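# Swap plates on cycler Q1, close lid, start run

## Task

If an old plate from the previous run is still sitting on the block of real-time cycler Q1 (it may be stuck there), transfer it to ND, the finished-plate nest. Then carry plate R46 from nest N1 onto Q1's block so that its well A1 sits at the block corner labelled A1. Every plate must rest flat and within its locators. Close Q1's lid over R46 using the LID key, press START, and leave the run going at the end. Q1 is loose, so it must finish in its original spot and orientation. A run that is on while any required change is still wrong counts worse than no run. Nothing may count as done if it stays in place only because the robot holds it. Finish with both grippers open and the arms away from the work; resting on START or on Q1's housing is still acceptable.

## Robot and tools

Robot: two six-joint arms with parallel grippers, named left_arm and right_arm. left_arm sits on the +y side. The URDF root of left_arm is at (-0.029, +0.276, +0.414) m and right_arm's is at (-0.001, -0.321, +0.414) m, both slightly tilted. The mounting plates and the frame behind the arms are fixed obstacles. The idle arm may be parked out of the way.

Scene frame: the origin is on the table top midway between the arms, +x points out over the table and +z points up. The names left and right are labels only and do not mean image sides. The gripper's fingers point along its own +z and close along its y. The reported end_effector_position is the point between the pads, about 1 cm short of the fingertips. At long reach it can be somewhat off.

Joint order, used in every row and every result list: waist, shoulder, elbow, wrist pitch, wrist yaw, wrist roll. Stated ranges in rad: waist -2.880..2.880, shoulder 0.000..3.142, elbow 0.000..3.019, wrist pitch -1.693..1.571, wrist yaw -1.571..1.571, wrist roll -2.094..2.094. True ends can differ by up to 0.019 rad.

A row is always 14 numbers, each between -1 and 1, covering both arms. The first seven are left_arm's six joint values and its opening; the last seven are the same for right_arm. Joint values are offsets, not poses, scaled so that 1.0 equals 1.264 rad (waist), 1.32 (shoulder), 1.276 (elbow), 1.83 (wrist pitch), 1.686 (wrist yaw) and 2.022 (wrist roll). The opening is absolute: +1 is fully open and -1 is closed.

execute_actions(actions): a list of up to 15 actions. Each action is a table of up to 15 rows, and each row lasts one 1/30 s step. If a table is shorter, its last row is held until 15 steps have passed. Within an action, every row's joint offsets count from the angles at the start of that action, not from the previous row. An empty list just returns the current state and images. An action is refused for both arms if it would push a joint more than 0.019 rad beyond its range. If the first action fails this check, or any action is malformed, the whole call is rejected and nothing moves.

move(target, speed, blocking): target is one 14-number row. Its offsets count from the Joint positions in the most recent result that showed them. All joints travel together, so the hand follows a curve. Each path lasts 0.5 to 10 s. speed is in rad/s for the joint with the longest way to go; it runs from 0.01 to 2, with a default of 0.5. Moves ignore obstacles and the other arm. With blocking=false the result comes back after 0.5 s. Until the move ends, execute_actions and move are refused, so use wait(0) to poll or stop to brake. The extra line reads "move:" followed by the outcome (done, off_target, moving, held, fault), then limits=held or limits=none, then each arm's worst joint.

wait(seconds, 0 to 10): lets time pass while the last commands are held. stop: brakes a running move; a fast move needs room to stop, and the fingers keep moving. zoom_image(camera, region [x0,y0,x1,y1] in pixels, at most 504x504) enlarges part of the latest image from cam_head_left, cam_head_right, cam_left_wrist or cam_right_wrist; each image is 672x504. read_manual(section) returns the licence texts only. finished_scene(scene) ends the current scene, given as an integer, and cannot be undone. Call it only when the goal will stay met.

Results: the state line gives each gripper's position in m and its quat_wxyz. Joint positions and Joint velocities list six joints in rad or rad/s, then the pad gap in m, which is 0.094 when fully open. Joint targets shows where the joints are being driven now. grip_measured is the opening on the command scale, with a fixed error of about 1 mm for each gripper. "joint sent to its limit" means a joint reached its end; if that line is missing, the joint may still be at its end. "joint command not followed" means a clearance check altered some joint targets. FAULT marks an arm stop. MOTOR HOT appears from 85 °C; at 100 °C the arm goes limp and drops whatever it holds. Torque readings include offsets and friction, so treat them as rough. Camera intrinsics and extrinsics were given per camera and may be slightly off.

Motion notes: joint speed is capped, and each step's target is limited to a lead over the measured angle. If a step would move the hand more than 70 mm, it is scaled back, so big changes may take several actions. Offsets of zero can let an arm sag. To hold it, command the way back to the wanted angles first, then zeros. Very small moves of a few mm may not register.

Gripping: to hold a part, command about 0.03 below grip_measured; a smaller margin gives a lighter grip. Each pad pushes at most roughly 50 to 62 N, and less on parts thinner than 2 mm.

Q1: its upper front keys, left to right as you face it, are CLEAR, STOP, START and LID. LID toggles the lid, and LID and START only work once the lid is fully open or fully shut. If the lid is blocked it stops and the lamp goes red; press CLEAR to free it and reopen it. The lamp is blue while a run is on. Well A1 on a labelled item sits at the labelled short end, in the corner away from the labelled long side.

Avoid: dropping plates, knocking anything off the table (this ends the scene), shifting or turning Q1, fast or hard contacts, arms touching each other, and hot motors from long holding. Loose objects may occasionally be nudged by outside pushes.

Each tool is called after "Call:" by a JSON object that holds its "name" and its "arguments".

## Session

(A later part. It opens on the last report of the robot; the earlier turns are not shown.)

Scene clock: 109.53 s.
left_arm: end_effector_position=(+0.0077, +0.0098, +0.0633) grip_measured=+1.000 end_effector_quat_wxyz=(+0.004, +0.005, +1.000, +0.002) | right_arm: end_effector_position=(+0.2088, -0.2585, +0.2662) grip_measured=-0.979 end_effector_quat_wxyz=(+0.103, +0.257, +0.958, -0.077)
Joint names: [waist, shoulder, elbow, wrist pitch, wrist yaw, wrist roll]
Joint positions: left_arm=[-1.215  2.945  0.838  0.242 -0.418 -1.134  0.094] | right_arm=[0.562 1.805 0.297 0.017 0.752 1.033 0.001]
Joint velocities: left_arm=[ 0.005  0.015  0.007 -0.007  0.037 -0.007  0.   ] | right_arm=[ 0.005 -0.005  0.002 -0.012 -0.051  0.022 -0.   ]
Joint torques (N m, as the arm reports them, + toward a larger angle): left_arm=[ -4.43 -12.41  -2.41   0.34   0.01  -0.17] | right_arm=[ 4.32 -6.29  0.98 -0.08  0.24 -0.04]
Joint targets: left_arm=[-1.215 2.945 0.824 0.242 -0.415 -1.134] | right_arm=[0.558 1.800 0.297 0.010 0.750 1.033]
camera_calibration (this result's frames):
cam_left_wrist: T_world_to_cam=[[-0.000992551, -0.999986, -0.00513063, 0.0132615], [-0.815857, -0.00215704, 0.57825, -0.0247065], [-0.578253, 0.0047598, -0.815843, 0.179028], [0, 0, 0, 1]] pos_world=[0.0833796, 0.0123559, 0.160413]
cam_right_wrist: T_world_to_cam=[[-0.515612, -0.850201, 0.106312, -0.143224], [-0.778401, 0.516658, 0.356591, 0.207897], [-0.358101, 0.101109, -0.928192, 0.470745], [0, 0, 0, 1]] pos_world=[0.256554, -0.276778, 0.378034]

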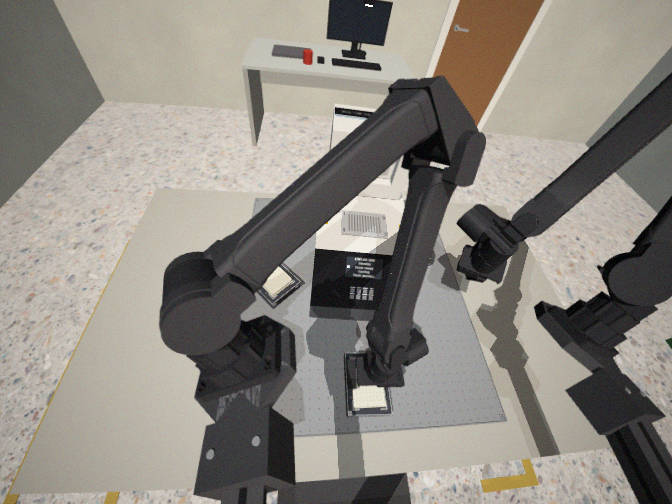

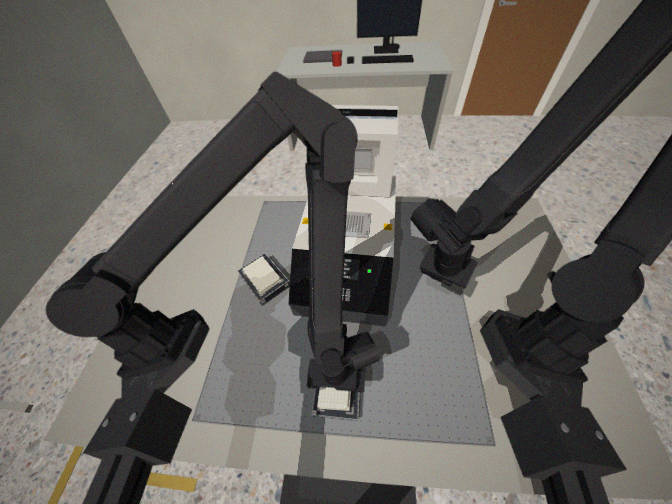

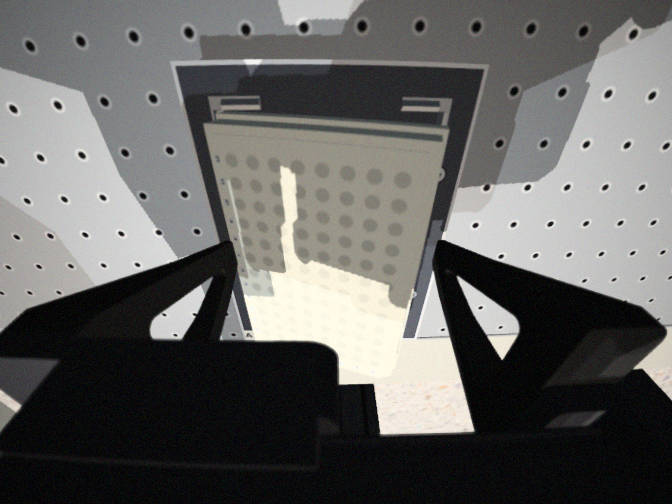

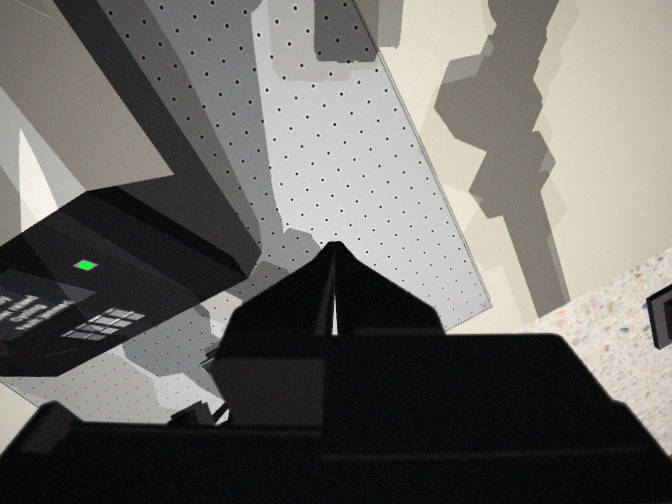

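Call:
{"name": "execute_actions", "arguments": {"actions": [[[-0.002,-0.006,-0.004,0,0,0,1,-0.003,-0.0038,0,-0.004,-0.0012,0,-1],[-0.003,-0.010,-0.004,0,0,0,1,-0.003,-0.0038,0,-0.004,-0.0012,0,-1],[-0.004,-0.013,-0.004,0,0,0,1,-0.003,-0.0038,0,-0.004,-0.0012,0,-1],[-0.005,-0.015,-0.004,0,0,0,1,-0.003,-0.0038,0,-0.004,-0.0012,0,-1],[-0.006,-0.016,-0.004,0,0,0,1,-0.003,-0.0038,0,-0.004,-0.0012,0,-1],[-0.007,-0.017,-0.004,0,0,0,1,-0.003,-0.0038,0,-0.004,-0.0012,0,-1],[-0.008,-0.018,-0.004,0,0,0,1,-0.003,-0.0038,0,-0.004,-0.0012,0,-1],[-0.009,-0.019,-0.004,0,0,0,1,-0.003,-0.0038,0,-0.004,-0.0012,0,-1],[-0.010,-0.020,-0.004,0,0,0,1,-0.003,-0.0038,0,-0.004,-0.0012,0,-1],[-0.011,-0.021,-0.004,0,0,0,1,-0.003,-0.0038,0,-0.004,-0.0012,0,-1],[-0.012,-0.022,-0.004,0,0,0,1,-0.003,-0.0038,0,-0.004,-0.0012,0,-1],[-0.013,-0.023,-0.004,0,0,0,1,-0.003,-0.0038,0,-0.004,-0.0012,0,-1],[-0.014,-0.024,-0.004,0,0,0,1,-0.003,-0.0038,0,-0.004,-0.0012,0,-1],[-0.014,-0.025,-0.004,0,0,0,1,-0.003,-0.0038,0,-0.004,-0.0012,0,-1]]]}}

Scene clock: 110.53 s.
left_arm: end_effector_position=(+0.0076, +0.0085, +0.0641) grip_measured=+1.000 end_effector_quat_wxyz=(+0.005, +0.007, +1.000, +0.001) | right_arm: end_effector_position=(+0.2088, -0.2585, +0.2662) grip_measured=-0.979 end_effector_quat_wxyz=(+0.103, +0.257, +0.958, -0.077)
Joint names: [waist, shoulder, elbow, wrist pitch, wrist yaw, wrist roll]
Joint positions: left_arm=[-1.22   2.943  0.838  0.242 -0.418 -1.134  0.094] | right_arm=[0.562 1.805 0.297 0.017 0.752 1.033 0.001]
Joint velocities: left_arm=[-0.034 -0.024 -0.012 -0.002  0.022  0.022  0.   ] | right_arm=[ 0.005 -0.005 -0.002 -0.007 -0.037  0.022 -0.002]
Joint torques (N m, as the arm reports them, + toward a larger angle): left_arm=[ -5.   -15.23  -1.7    0.38  -0.13  -0.17] | right_arm=[ 4.31 -6.32  0.97 -0.1   0.24 -0.03]
Joint targets: left_arm=[-1.232 2.912 0.833 0.242 -0.418 -1.134] | right_arm=[0.558 1.800 0.297 0.010 0.750 1.033]
camera_calibration (this result's frames):
cam_left_wrist: T_world_to_cam=[[-0.00540216, -0.999982, -0.00256656, 0.0118911], [-0.817577, 0.00293888, 0.575812, -0.0250894], [-0.575795, 0.00520899, -0.817578, 0.179768], [0, 0, 0, 1]] pos_world=[0.083061, 0.0110282, 0.161451]
cam_right_wrist: T_world_to_cam=[[-0.515612, -0.850201, 0.106312, -0.143224], [-0.778401, 0.516658, 0.356591, 0.207897], [-0.358101, 0.101109, -0.928192, 0.470745], [0, 0, 0, 1]] pos_world=[0.256554, -0.276778, 0.378034]

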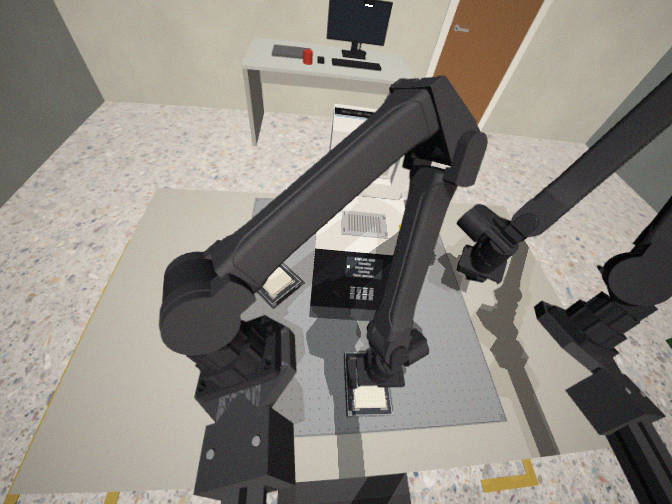

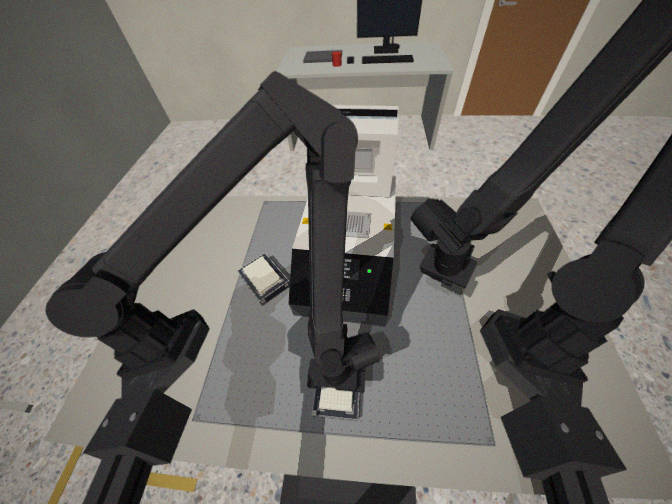

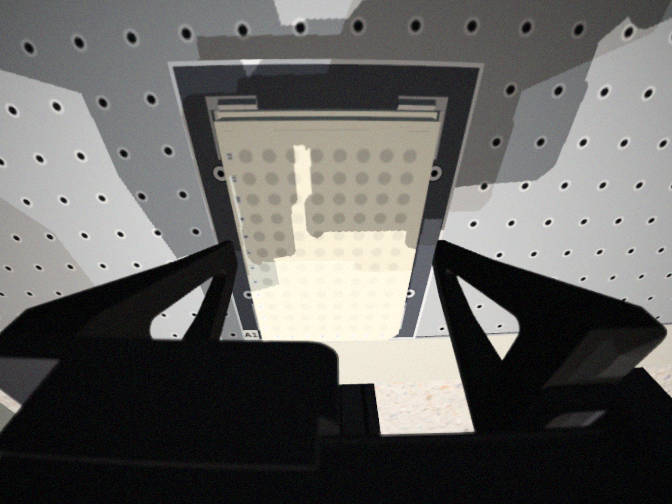

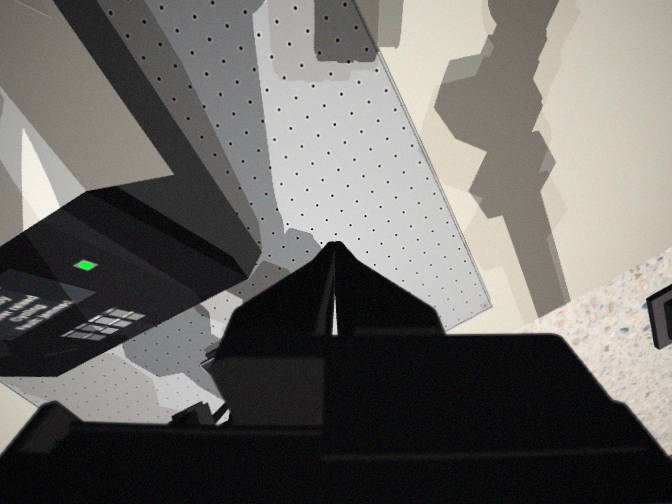

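Call:
{"name": "execute_actions", "arguments": {"actions": []}}

Scene clock: 110.67 s.
left_arm: end_effector_position=(+0.0081, +0.0076, +0.0647) grip_measured=+1.000 end_effector_quat_wxyz=(+0.006, +0.007, +1.000, +0.000) | right_arm: end_effector_position=(+0.2088, -0.2585, +0.2662) grip_measured=-0.979 end_effector_quat_wxyz=(+0.103, +0.257, +0.958, -0.077)
Joint names: [waist, shoulder, elbow, wrist pitch, wrist yaw, wrist roll]
Joint positions: left_arm=[-1.222  2.942  0.838  0.242 -0.418 -1.134  0.094] | right_arm=[0.562 1.805 0.297 0.017 0.752 1.033 0.001]
Joint velocities: left_arm=[-0.005 -0.024 -0.002  0.012 -0.007  0.007  0.   ] | right_arm=[ 0.005 -0.015 -0.007  0.012  0.037  0.007 -0.001]
Joint torques (N m, as the arm reports them, + toward a larger angle): left_arm=[ -5.17 -15.1   -1.67   0.38  -0.14  -0.17] | right_arm=[ 4.33 -6.32  0.97 -0.1   0.24 -0.03]
Joint targets: left_arm=[-1.232 2.912 0.833 0.242 -0.418 -1.134] | right_arm=[0.558 1.800 0.297 0.010 0.750 1.033]
camera_calibration (this result's frames):
cam_left_wrist: T_world_to_cam=[[-0.00565025, -0.999984, -0.000715262, 0.0108947], [-0.818264, 0.00421231, 0.574827, -0.024975], [-0.574814, 0.00383319, -0.818275, 0.180555], [0, 0, 0, 1]] pos_world=[0.0834112, 0.0103077, 0.162108]
cam_right_wrist: T_world_to_cam=[[-0.515612, -0.850201, 0.106312, -0.143224], [-0.778401, 0.516658, 0.356591, 0.207897], [-0.358101, 0.101109, -0.928192, 0.470745], [0, 0, 0, 1]] pos_world=[0.256554, -0.276778, 0.378034]

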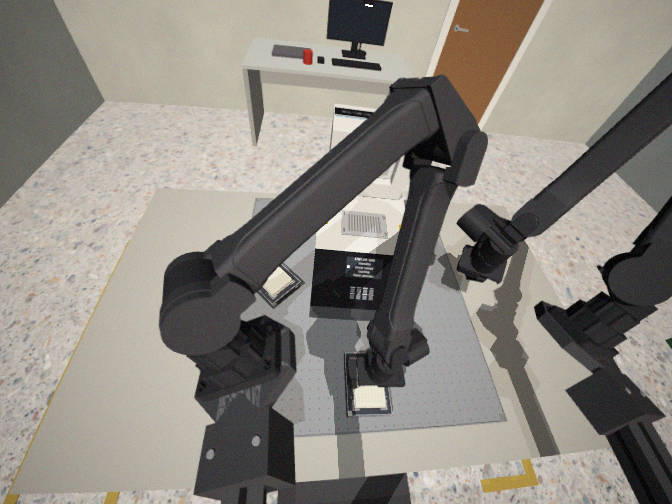

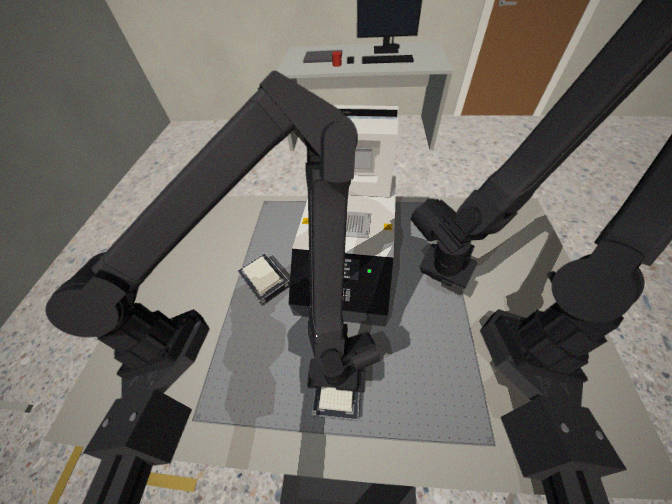

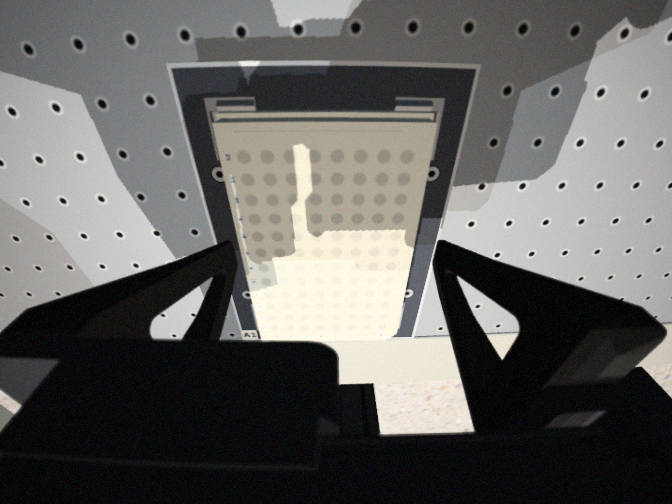

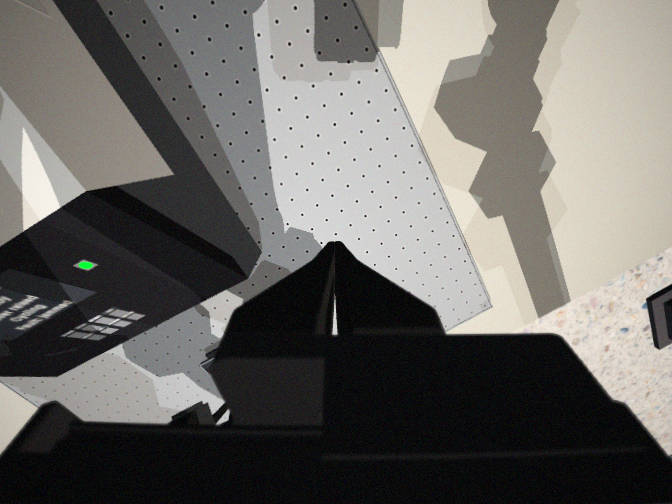

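Call:
{"name": "execute_actions", "arguments": {"actions": [[[0,-0.01,-0.006,0,0,0,1,-0.003,-0.0038,0,-0.004,-0.0012,0,-1],[0,-0.005,-0.008,0,0,0,1,-0.003,-0.0038,0,-0.004,-0.0012,0,-1],[0,0,-0.010,0,0,0,1,-0.003,-0.0038,0,-0.004,-0.0012,0,-1],[0,0,-0.012,0,0,0,1,-0.003,-0.0038,0,-0.004,-0.0012,0,-1],[0,0,-0.013,0,0,0,1,-0.003,-0.0038,0,-0.004,-0.0012,0,-1],[0,0,-0.014,0,0,0,1,-0.003,-0.0038,0,-0.004,-0.0012,0,-1],[0,0,-0.015,0,0,0,1,-0.003,-0.0038,0,-0.004,-0.0012,0,-1],[0,0,-0.016,0,0,0,1,-0.003,-0.0038,0,-0.004,-0.0012,0,-1],[0,0,-0.017,0,0,0,1,-0.003,-0.0038,0,-0.004,-0.0012,0,-1],[0,0,-0.018,0,0,0,1,-0.003,-0.0038,0,-0.004,-0.0012,0,-1],[0,0,-0.019,0,0,0,1,-0.003,-0.0038,0,-0.004,-0.0012,0,-1],[0,0,-0.020,0,0,0,1,-0.003,-0.0038,0,-0.004,-0.0012,0,-1]]]}}

Call:
{"name": "wait", "arguments": {"seconds": 0.3}}

Scene clock: 111.63 s.
left_arm: end_effector_position=(+0.0062, +0.0129, +0.0657) grip_measured=+1.000 end_effector_quat_wxyz=(+0.004, +0.009, +1.000, +0.004) | right_arm: end_effector_position=(+0.2088, -0.2585, +0.2662) grip_measured=-0.979 end_effector_quat_wxyz=(+0.103, +0.257, +0.958, -0.077)
Joint names: [waist, shoulder, elbow, wrist pitch, wrist yaw, wrist roll]
Joint positions: left_arm=[-1.222  2.941  0.828  0.242 -0.418 -1.134  0.094] | right_arm=[0.562 1.805 0.297 0.017 0.752 1.033 0.001]
Joint velocities: left_arm=[-0.015 -0.005 -0.051 -0.017 -0.022 -0.007  0.   ] | right_arm=[ 0.005 -0.005  0.007 -0.007  0.007 -0.007  0.001]
Joint torques (N m, as the arm reports them, + toward a larger angle): left_arm=[ -4.33 -12.51  -2.36   0.35  -0.13  -0.17] | right_arm=[ 4.33 -6.3   0.97 -0.1   0.24 -0.03]
Joint targets: left_arm=[-1.222 2.942 0.813 0.242 -0.418 -1.134] | right_arm=[0.558 1.800 0.297 0.010 0.750 1.033]
camera_calibration (this result's frames):
cam_left_wrist: T_world_to_cam=[[-0.00928976, -0.999922, -0.00836445, 0.0167048], [-0.816274, 0.00275141, 0.577658, -0.0273076], [-0.57759, 0.012194, -0.816236, 0.180065], [0, 0, 0, 1]] pos_world=[0.0818684, 0.014583, 0.162889]
cam_right_wrist: T_world_to_cam=[[-0.515612, -0.850201, 0.106312, -0.143224], [-0.778401, 0.516658, 0.356591, 0.207897], [-0.358101, 0.101109, -0.928192, 0.470745], [0, 0, 0, 1]] pos_world=[0.256554, -0.276778, 0.378034]

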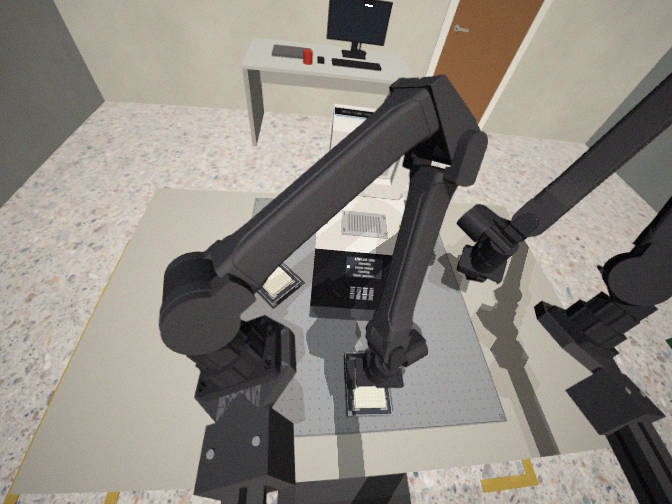

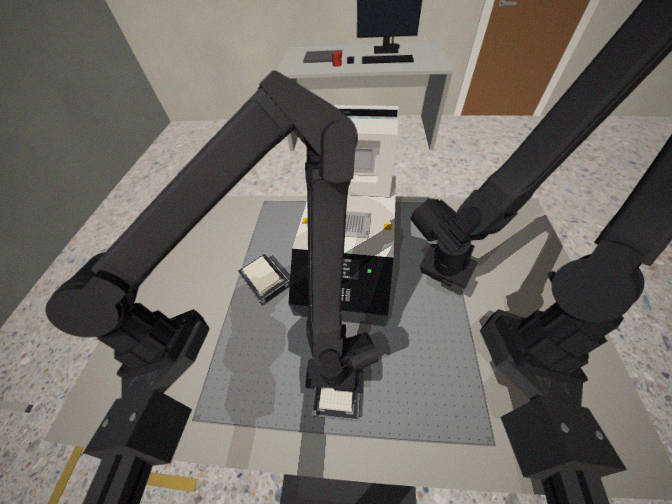

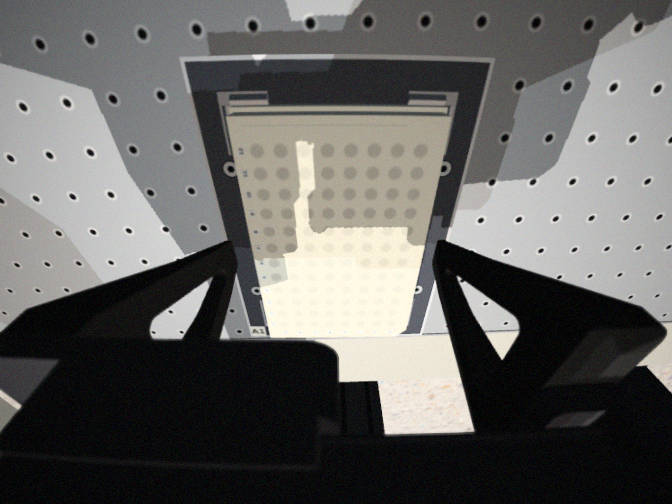

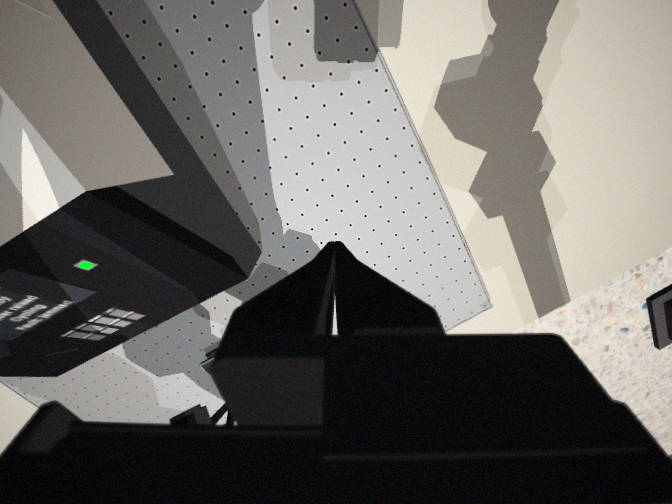

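Scene clock: 111.93 s.
left_arm: end_effector_position=(+0.0060, +0.0136, +0.0658) grip_measured=+1.000 end_effector_quat_wxyz=(+0.004, +0.009, +1.000, +0.004) | right_arm: end_effector_position=(+0.2088, -0.2585, +0.2662) grip_measured=-0.979 end_effector_quat_wxyz=(+0.103, +0.257, +0.958, -0.077)
Joint names: [waist, shoulder, elbow, wrist pitch, wrist yaw, wrist roll]
Joint positions: left_arm=[-1.222  2.941  0.827  0.242 -0.418 -1.134  0.094] | right_arm=[0.562 1.805 0.297 0.017 0.752 1.033 0.001]
Joint velocities: left_arm=[ 0.005  0.024 -0.007 -0.007  0.037  0.022  0.   ] | right_arm=[-0.005 -0.005  0.017 -0.022  0.007  0.007  0.   ]
Joint torques (N m, as the arm reports them, + toward a larger angle): left_arm=[ -4.31 -12.41  -2.45   0.35  -0.13  -0.17] | right_arm=[ 4.37 -6.3   0.97 -0.09  0.24 -0.03]
Joint targets: left_arm=[-1.222 2.942 0.813 0.242 -0.418 -1.134] | right_arm=[0.558 1.800 0.297 0.010 0.750 1.033]
wait: 0.30 s; at rest by 0.17 s
camera_calibration (this result's frames):
cam_left_wrist: T_world_to_cam=[[-0.00974653, -0.999909, -0.00931968, 0.0174147], [-0.816025, 0.00256676, 0.578011, -0.0275864], [-0.577935, 0.0132387, -0.815976, 0.179969], [0, 0, 0, 1]] pos_world=[0.0816688, 0.0151014, 0.162958]
cam_right_wrist: T_world_to_cam=[[-0.515612, -0.850201, 0.106312, -0.143224], [-0.778401, 0.516658, 0.356591, 0.207897], [-0.358101, 0.101109, -0.928192, 0.470745], [0, 0, 0, 1]] pos_world=[0.256554, -0.276778, 0.378034]

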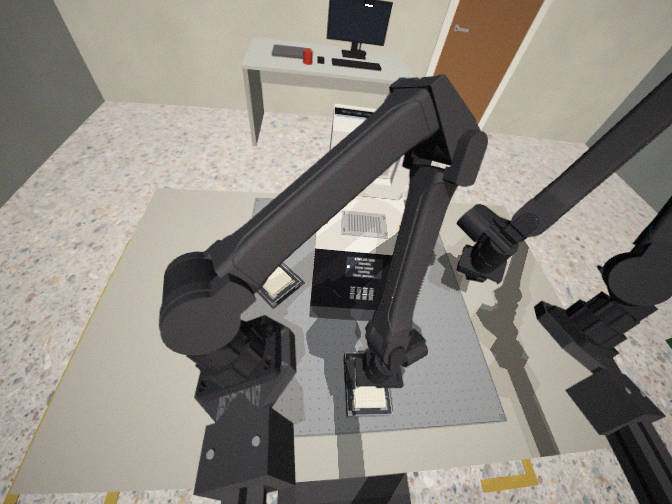

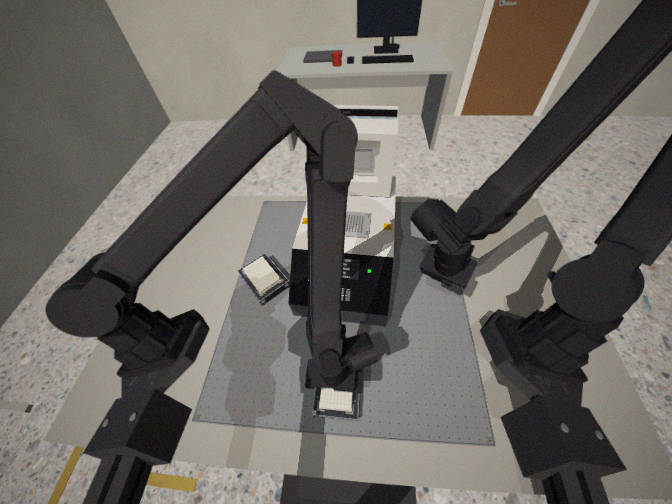

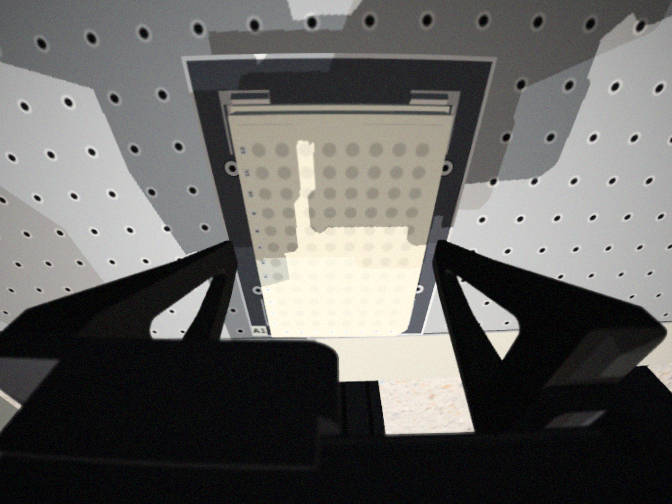

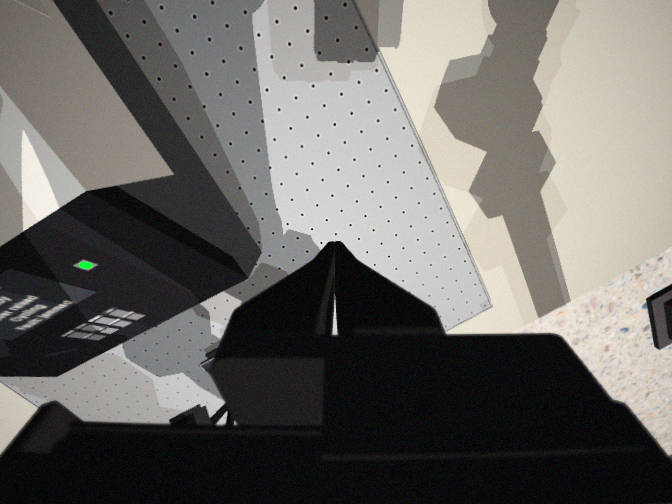

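Call:
{"name": "execute_actions", "arguments": {"actions": [[[0.004,0.008,-0.005,0,0.001,0.003,1,-0.003,-0.0038,0,-0.004,-0.0012,0,-1],[0.007,0.013,0,0,0.001,0.005,1,-0.003,-0.0038,0,-0.004,-0.0012,0,-1],[0.008,0.016,0.002,0,0.001,0.006,1,-0.003,-0.0038,0,-0.004,-0.0012,0,-1],[0.009,0.018,0.003,0,0.002,0.007,1,-0.003,-0.0038,0,-0.004,-0.0012,0,-1],[0.010,0.019,0.004,0,0.002,0.007,1,-0.003,-0.0038,0,-0.004,-0.0012,0,-1],[0.0105,0.020,0.005,0,0.002,0.007,1,-0.003,-0.0038,0,-0.004,-0.0012,0,-1],[0.011,0.021,0.006,0,0.002,0.007,1,-0.003,-0.0038,0,-0.004,-0.0012,0,-1],[0.0115,0.022,0.007,0,0.002,0.008,1,-0.003,-0.0038,0,-0.004,-0.0012,0,-1],[0.012,0.023,0.008,0,0.002,0.008,1,-0.003,-0.0038,0,-0.004,-0.0012,0,-1],[0.0125,0.024,0.009,0,0.002,0.008,1,-0.003,-0.0038,0,-0.004,-0.0012,0,-1],[0.013,0.024,0.010,0,0.002,0.008,1,-0.003,-0.0038,0,-0.004,-0.0012,0,-1],[0.013,0.024,0.011,0,0.002,0.008,1,-0.003,-0.0038,0,-0.004,-0.0012,0,-1],[0.013,0.024,0.012,0,0.002,0.008,1,-0.003,-0.0038,0,-0.004,-0.0012,0,-1],[0.013,0.024,0.013,0,0.002,0.008,1,-0.003,-0.0038,0,-0.004,-0.0012,0,-1],[0.013,0.024,0.014,0,0.002,0.008,1,-0.003,-0.0038,0,-0.004,-0.0012,0,-1]]]}}

Call:
{"name": "wait", "arguments": {"seconds": 0.4}}

Scene clock: 113.47 s.
left_arm: end_effector_position=(+0.0043, +0.0152, +0.0612) grip_measured=+1.000 end_effector_quat_wxyz=(+0.001, +0.008, +1.000, +0.007) | right_arm: end_effector_position=(+0.2088, -0.2585, +0.2662) grip_measured=-0.979 end_effector_quat_wxyz=(+0.103, +0.257, +0.958, -0.077)
Joint names: [waist, shoulder, elbow, wrist pitch, wrist yaw, wrist roll]
Joint positions: left_arm=[-1.213  2.954  0.835  0.242 -0.417 -1.13   0.094] | right_arm=[0.562 1.805 0.297 0.017 0.752 1.033 0.001]
Joint velocities: left_arm=[ 0.005 -0.015  0.042 -0.022 -0.022  0.037  0.   ] | right_arm=[ 0.005 -0.015 -0.002 -0.012 -0.022  0.022  0.   ]
Joint torques (N m, as the arm reports them, + toward a larger angle): left_arm=[ -3.78 -10.95  -0.9    0.32  -0.03  -0.09] | right_arm=[ 4.35 -6.29  0.97 -0.09  0.24 -0.03]
Joint targets: left_arm=[-1.205 2.973 0.845 0.242 -0.414 -1.118] | right_arm=[0.558 1.800 0.297 0.010 0.750 1.033]
camera_calibration (this result's frames):
cam_left_wrist: T_world_to_cam=[[-0.00842875, -0.999848, -0.0152633, 0.0193737], [-0.812073, -0.0020625, 0.583552, -0.0265853], [-0.583495, 0.0173136, -0.811932, 0.174865], [0, 0, 0, 1]] pos_world=[0.080607, 0.0162884, 0.157788]
cam_right_wrist: T_world_to_cam=[[-0.515612, -0.850201, 0.106312, -0.143224], [-0.778401, 0.516658, 0.356591, 0.207897], [-0.358101, 0.101109, -0.928192, 0.470745], [0, 0, 0, 1]] pos_world=[0.256554, -0.276778, 0.378034]

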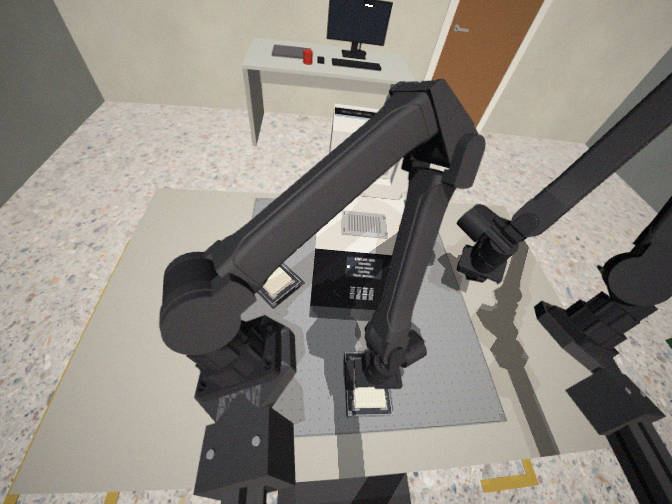

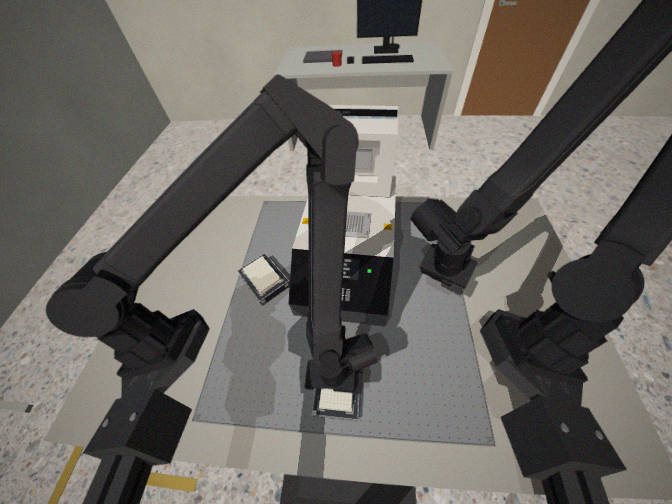

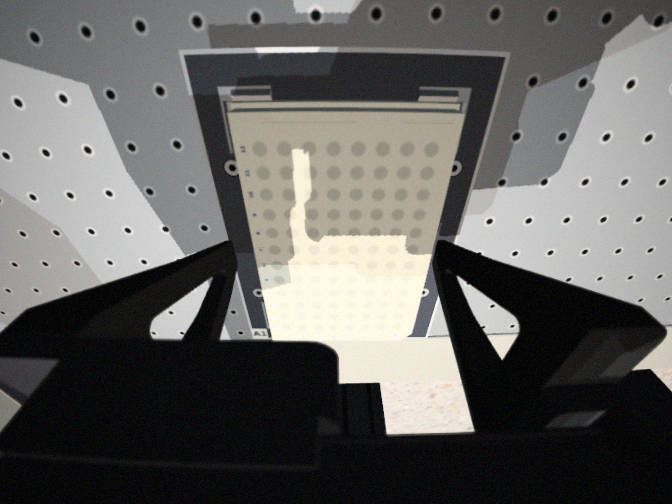

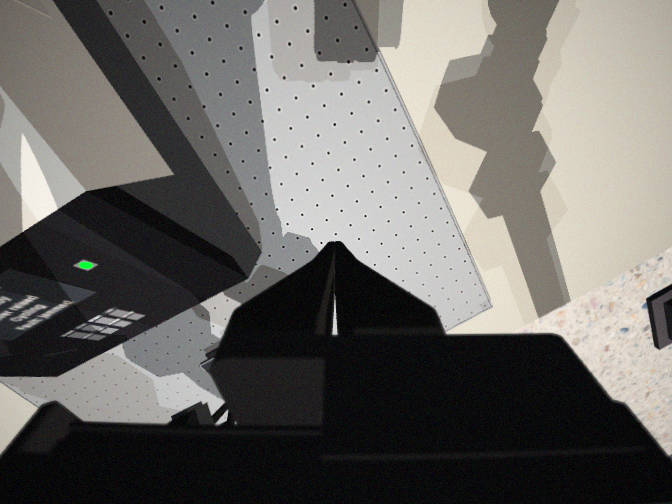

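Scene clock: 113.87 s.
left_arm: end_effector_position=(+0.0052, +0.0129, +0.0608) grip_measured=+1.000 end_effector_quat_wxyz=(+0.001, +0.008, +1.000, +0.006) | right_arm: end_effector_position=(+0.2088, -0.2585, +0.2662) grip_measured=-0.979 end_effector_quat_wxyz=(+0.103, +0.257, +0.958, -0.077)
Joint names: [waist, shoulder, elbow, wrist pitch, wrist yaw, wrist roll]
Joint positions: left_arm=[-1.213  2.954  0.839  0.242 -0.417 -1.129  0.094] | right_arm=[0.562 1.805 0.297 0.017 0.752 1.033 0.001]
Joint velocities: left_arm=[-0.015 -0.015 -0.007 -0.007  0.051 -0.066  0.   ] | right_arm=[ 0.005 -0.015  0.007  0.012  0.066 -0.022  0.   ]
Joint torques (N m, as the arm reports them, + toward a larger angle): left_arm=[ -3.89 -10.89  -1.11   0.35  -0.03  -0.07] | right_arm=[ 4.35 -6.3   0.97 -0.09  0.24 -0.03]
Joint targets: left_arm=[-1.205 2.973 0.845 0.242 -0.414 -1.118] | right_arm=[0.558 1.800 0.297 0.010 0.750 1.033]
wait: 0.40 s; at rest by 0.27 s
camera_calibration (this result's frames):
cam_left_wrist: T_world_to_cam=[[-0.00711792, -0.999905, -0.0117776, 0.0167968], [-0.813003, -0.00107079, 0.582258, -0.0255664], [-0.582216, 0.0137197, -0.812918, 0.175222], [0, 0, 0, 1]] pos_world=[0.0813509, 0.0143638, 0.157525]
cam_right_wrist: T_world_to_cam=[[-0.515612, -0.850201, 0.106312, -0.143224], [-0.778401, 0.516658, 0.356591, 0.207897], [-0.358101, 0.101109, -0.928192, 0.470745], [0, 0, 0, 1]] pos_world=[0.256554, -0.276778, 0.378034]

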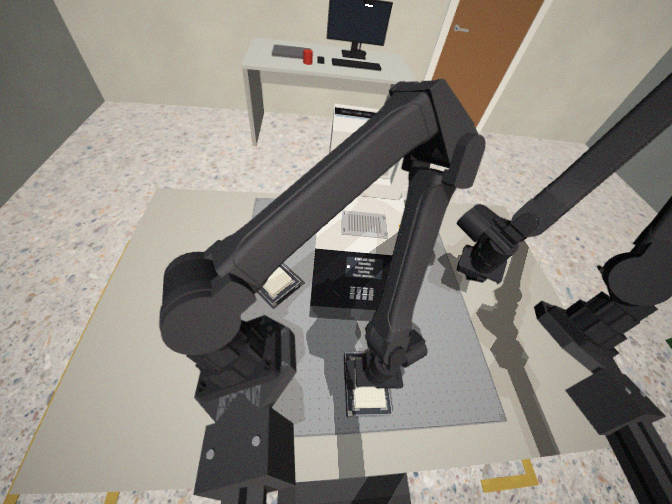

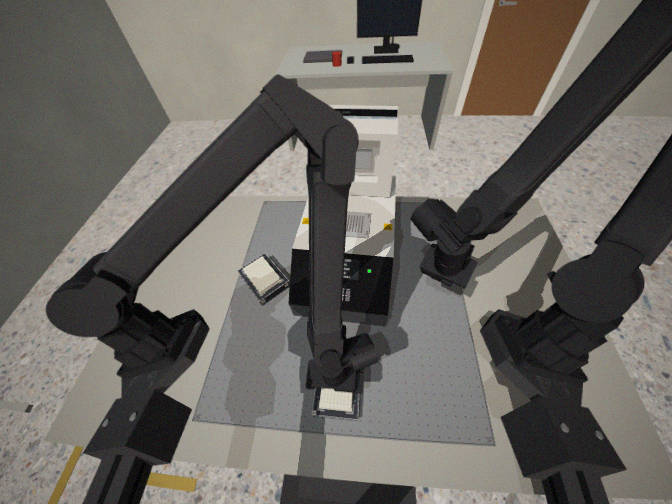

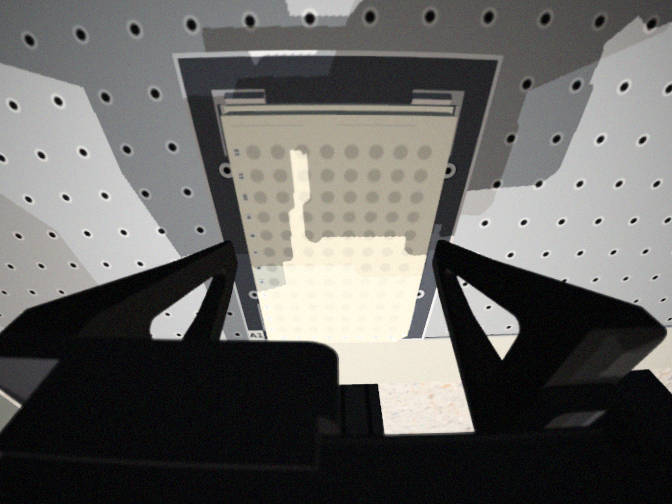

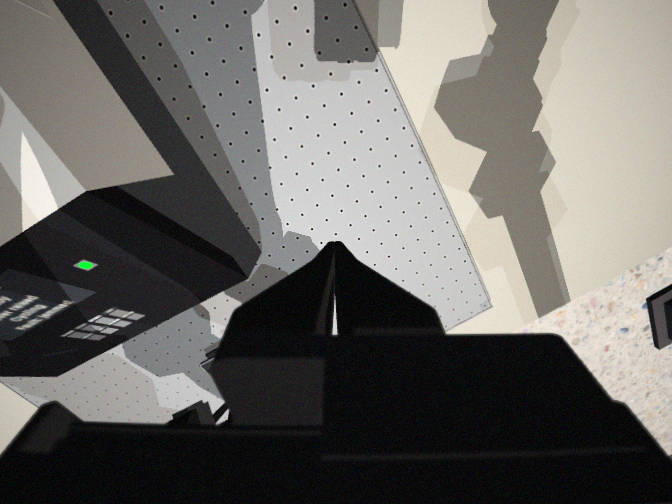

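Call:
{"name": "execute_actions", "arguments": {"actions": [[[0.007,0.015,0.005,0,0.002,0.006,1,-0.003,-0.0038,0,-0.004,-0.0012,0,-1],[0.008,0.016,0.005,0,0.002,0.006,1,-0.003,-0.0038,0,-0.004,-0.0012,0,-1],[0.009,0.017,0.006,0,0.002,0.006,1,-0.003,-0.0038,0,-0.004,-0.0012,0,-1],[0.0095,0.018,0.007,0,0.002,0.007,1,-0.003,-0.0038,0,-0.004,-0.0012,0,-1],[0.010,0.019,0.008,0,0.002,0.007,1,-0.003,-0.0038,0,-0.004,-0.0012,0,-1],[0.0105,0.020,0.009,0,0.002,0.007,1,-0.003,-0.0038,0,-0.004,-0.0012,0,-1],[0.011,0.021,0.010,0,0.002,0.007,1,-0.003,-0.0038,0,-0.004,-0.0012,0,-1],[0.0115,0.022,0.011,0,0.002,0.007,1,-0.003,-0.0038,0,-0.004,-0.0012,0,-1],[0.012,0.0227,0.012,0,0.002,0.007,1,-0.003,-0.0038,0,-0.004,-0.0012,0,-1],[0.0123,0.0227,0.013,0,0.002,0.007,1,-0.003,-0.0038,0,-0.004,-0.0012,0,-1],[0.0123,0.0227,0.014,0,0.002,0.007,1,-0.003,-0.0038,0,-0.004,-0.0012,0,-1]]]}}

Call:
{"name": "wait", "arguments": {"seconds": 0.3}}

Scene clock: 114.80 s.
left_arm: end_effector_position=(+0.0051, +0.0112, +0.0567) grip_measured=+1.000 end_effector_quat_wxyz=(-0.001, +0.005, +1.000, +0.006) | right_arm: end_effector_position=(+0.2088, -0.2585, +0.2662) grip_measured=-0.979 end_effector_quat_wxyz=(+0.103, +0.257, +0.958, -0.077)
Joint names: [waist, shoulder, elbow, wrist pitch, wrist yaw, wrist roll]
Joint positions: left_arm=[-1.205  2.964  0.851  0.242 -0.416 -1.127  0.094] | right_arm=[0.562 1.805 0.297 0.017 0.752 1.033 0.001]
Joint velocities: left_arm=[-0.005 -0.005  0.017 -0.002 -0.007 -0.007  0.   ] | right_arm=[ 0.015 -0.005 -0.007  0.002 -0.007 -0.022  0.001]
Joint torques (N m, as the arm reports them, + toward a larger angle): left_arm=[ -3.87 -10.79  -0.91   0.35  -0.02  -0.07] | right_arm=[ 4.36 -6.26  0.97 -0.1   0.24 -0.03]
Joint targets: left_arm=[-1.197 2.984 0.857 0.242 -0.413 -1.115] | right_arm=[0.558 1.800 0.297 0.010 0.750 1.033]
camera_calibration (this result's frames):
cam_left_wrist: T_world_to_cam=[[-0.00217594, -0.999928, -0.0118322, 0.0150553], [-0.810739, -0.00516266, 0.585385, -0.0233737], [-0.585404, 0.0108666, -0.810669, 0.171821], [0, 0, 0, 1]] pos_world=[0.0816674, 0.0130664, 0.153151]
cam_right_wrist: T_world_to_cam=[[-0.515612, -0.850201, 0.106312, -0.143224], [-0.778401, 0.516658, 0.356591, 0.207897], [-0.358101, 0.101109, -0.928192, 0.470745], [0, 0, 0, 1]] pos_world=[0.256554, -0.276778, 0.378034]

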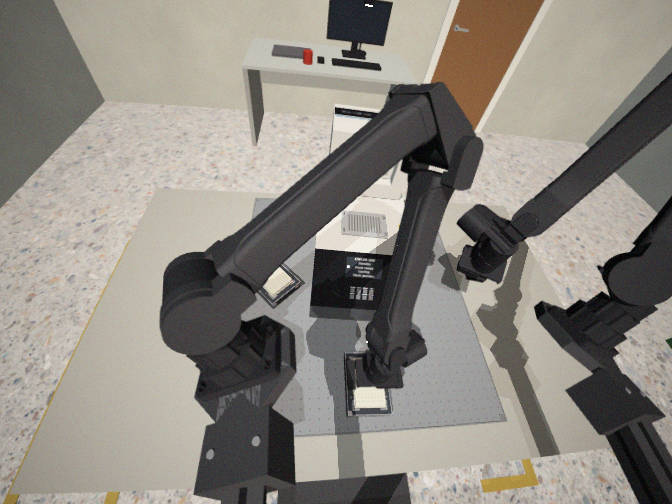

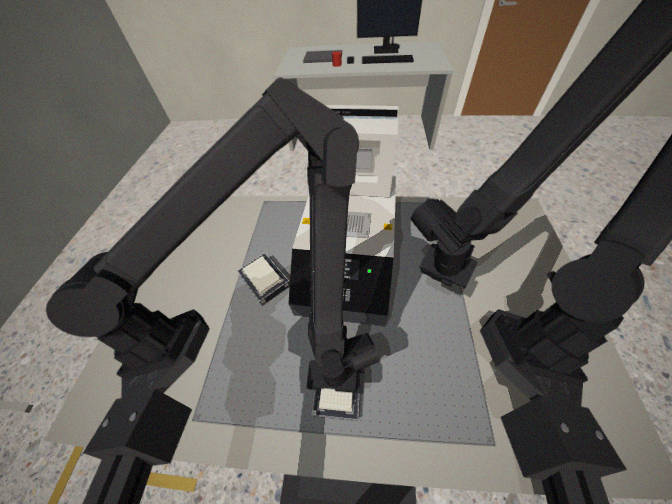

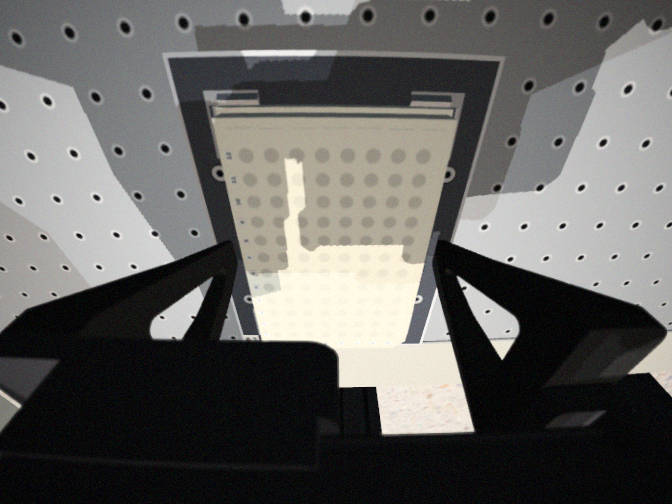

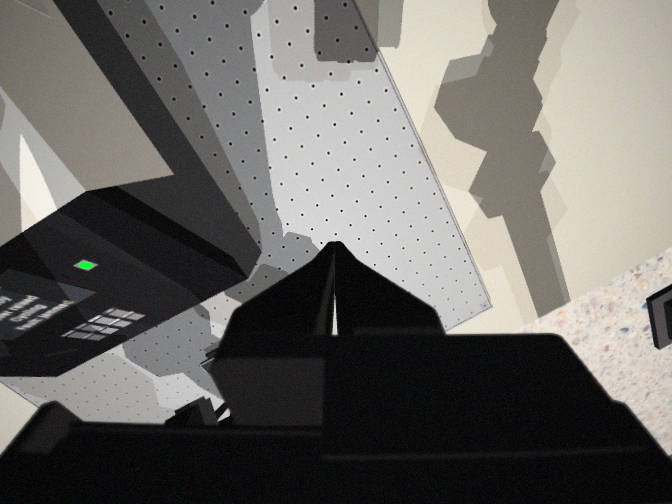

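Scene clock: 115.10 s.
left_arm: end_effector_position=(+0.0052, +0.0110, +0.0567) grip_measured=+1.000 end_effector_quat_wxyz=(-0.001, +0.005, +1.000, +0.005) | right_arm: end_effector_position=(+0.2088, -0.2585, +0.2662) grip_measured=-0.979 end_effector_quat_wxyz=(+0.103, +0.257, +0.958, -0.077)
Joint names: [waist, shoulder, elbow, wrist pitch, wrist yaw, wrist roll]
Joint positions: left_arm=[-1.205  2.964  0.851  0.242 -0.416 -1.127  0.094] | right_arm=[0.562 1.805 0.297 0.017 0.752 1.033 0.001]
Joint velocities: left_arm=[-0.005 -0.015 -0.012 -0.007  0.007  0.037  0.   ] | right_arm=[-0.015  0.005 -0.002  0.002  0.022  0.007 -0.   ]
Joint torques (N m, as the arm reports them, + toward a larger angle): left_arm=[ -3.9  -10.71  -0.97   0.35  -0.02  -0.07] | right_arm=[ 4.34 -6.31  0.97 -0.09  0.24 -0.04]
Joint targets: left_arm=[-1.197 2.984 0.857 0.242 -0.413 -1.115] | right_arm=[0.558 1.800 0.297 0.010 0.750 1.033]
wait: 0.30 s; at rest by 0.17 s
camera_calibration (this result's frames):
cam_left_wrist: T_world_to_cam=[[-0.00202153, -0.999932, -0.011516, 0.0148224], [-0.810825, -0.00510116, 0.585266, -0.0232803], [-0.585285, 0.0105206, -0.810759, 0.171853], [0, 0, 0, 1]] pos_world=[0.0817364, 0.0128946, 0.153127]
cam_right_wrist: T_world_to_cam=[[-0.515612, -0.850201, 0.106312, -0.143224], [-0.778401, 0.516658, 0.356591, 0.207897], [-0.358101, 0.101109, -0.928192, 0.470745], [0, 0, 0, 1]] pos_world=[0.256554, -0.276778, 0.378034]

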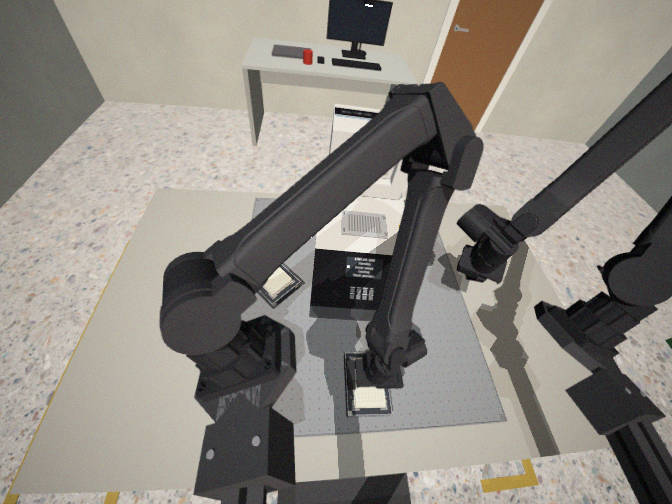

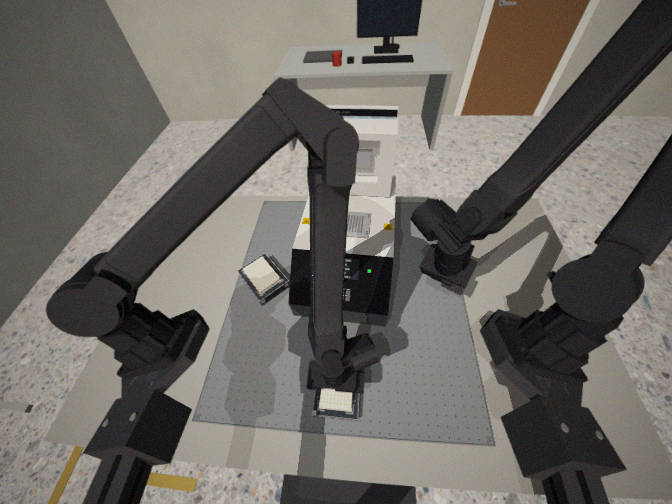

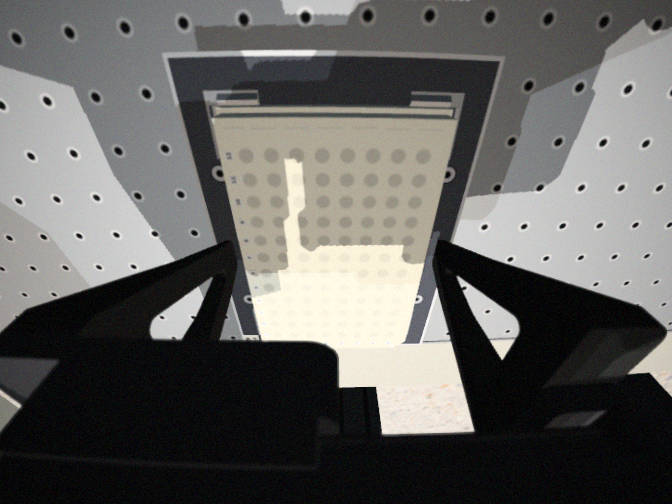

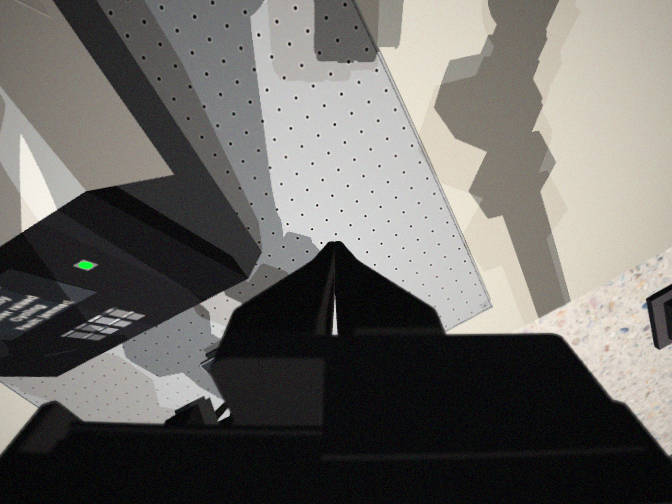

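Call:
{"name": "zoom_image", "arguments": {"camera": "cam_left_wrist", "region": [185, 80, 485, 305]}}

Region (185, 80, 485, 305) of cam_left_wrist's 672x504 image, scaled by 1.680, with more detail than that image has; it fills the top 378 rows of this view, and the rest is white.

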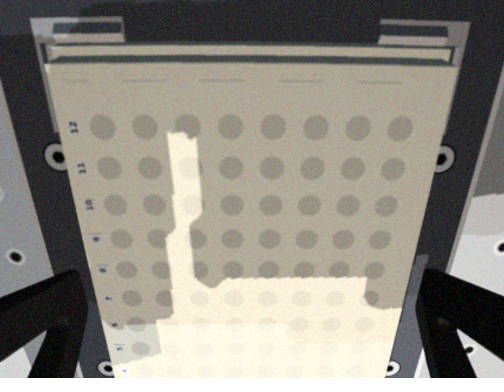

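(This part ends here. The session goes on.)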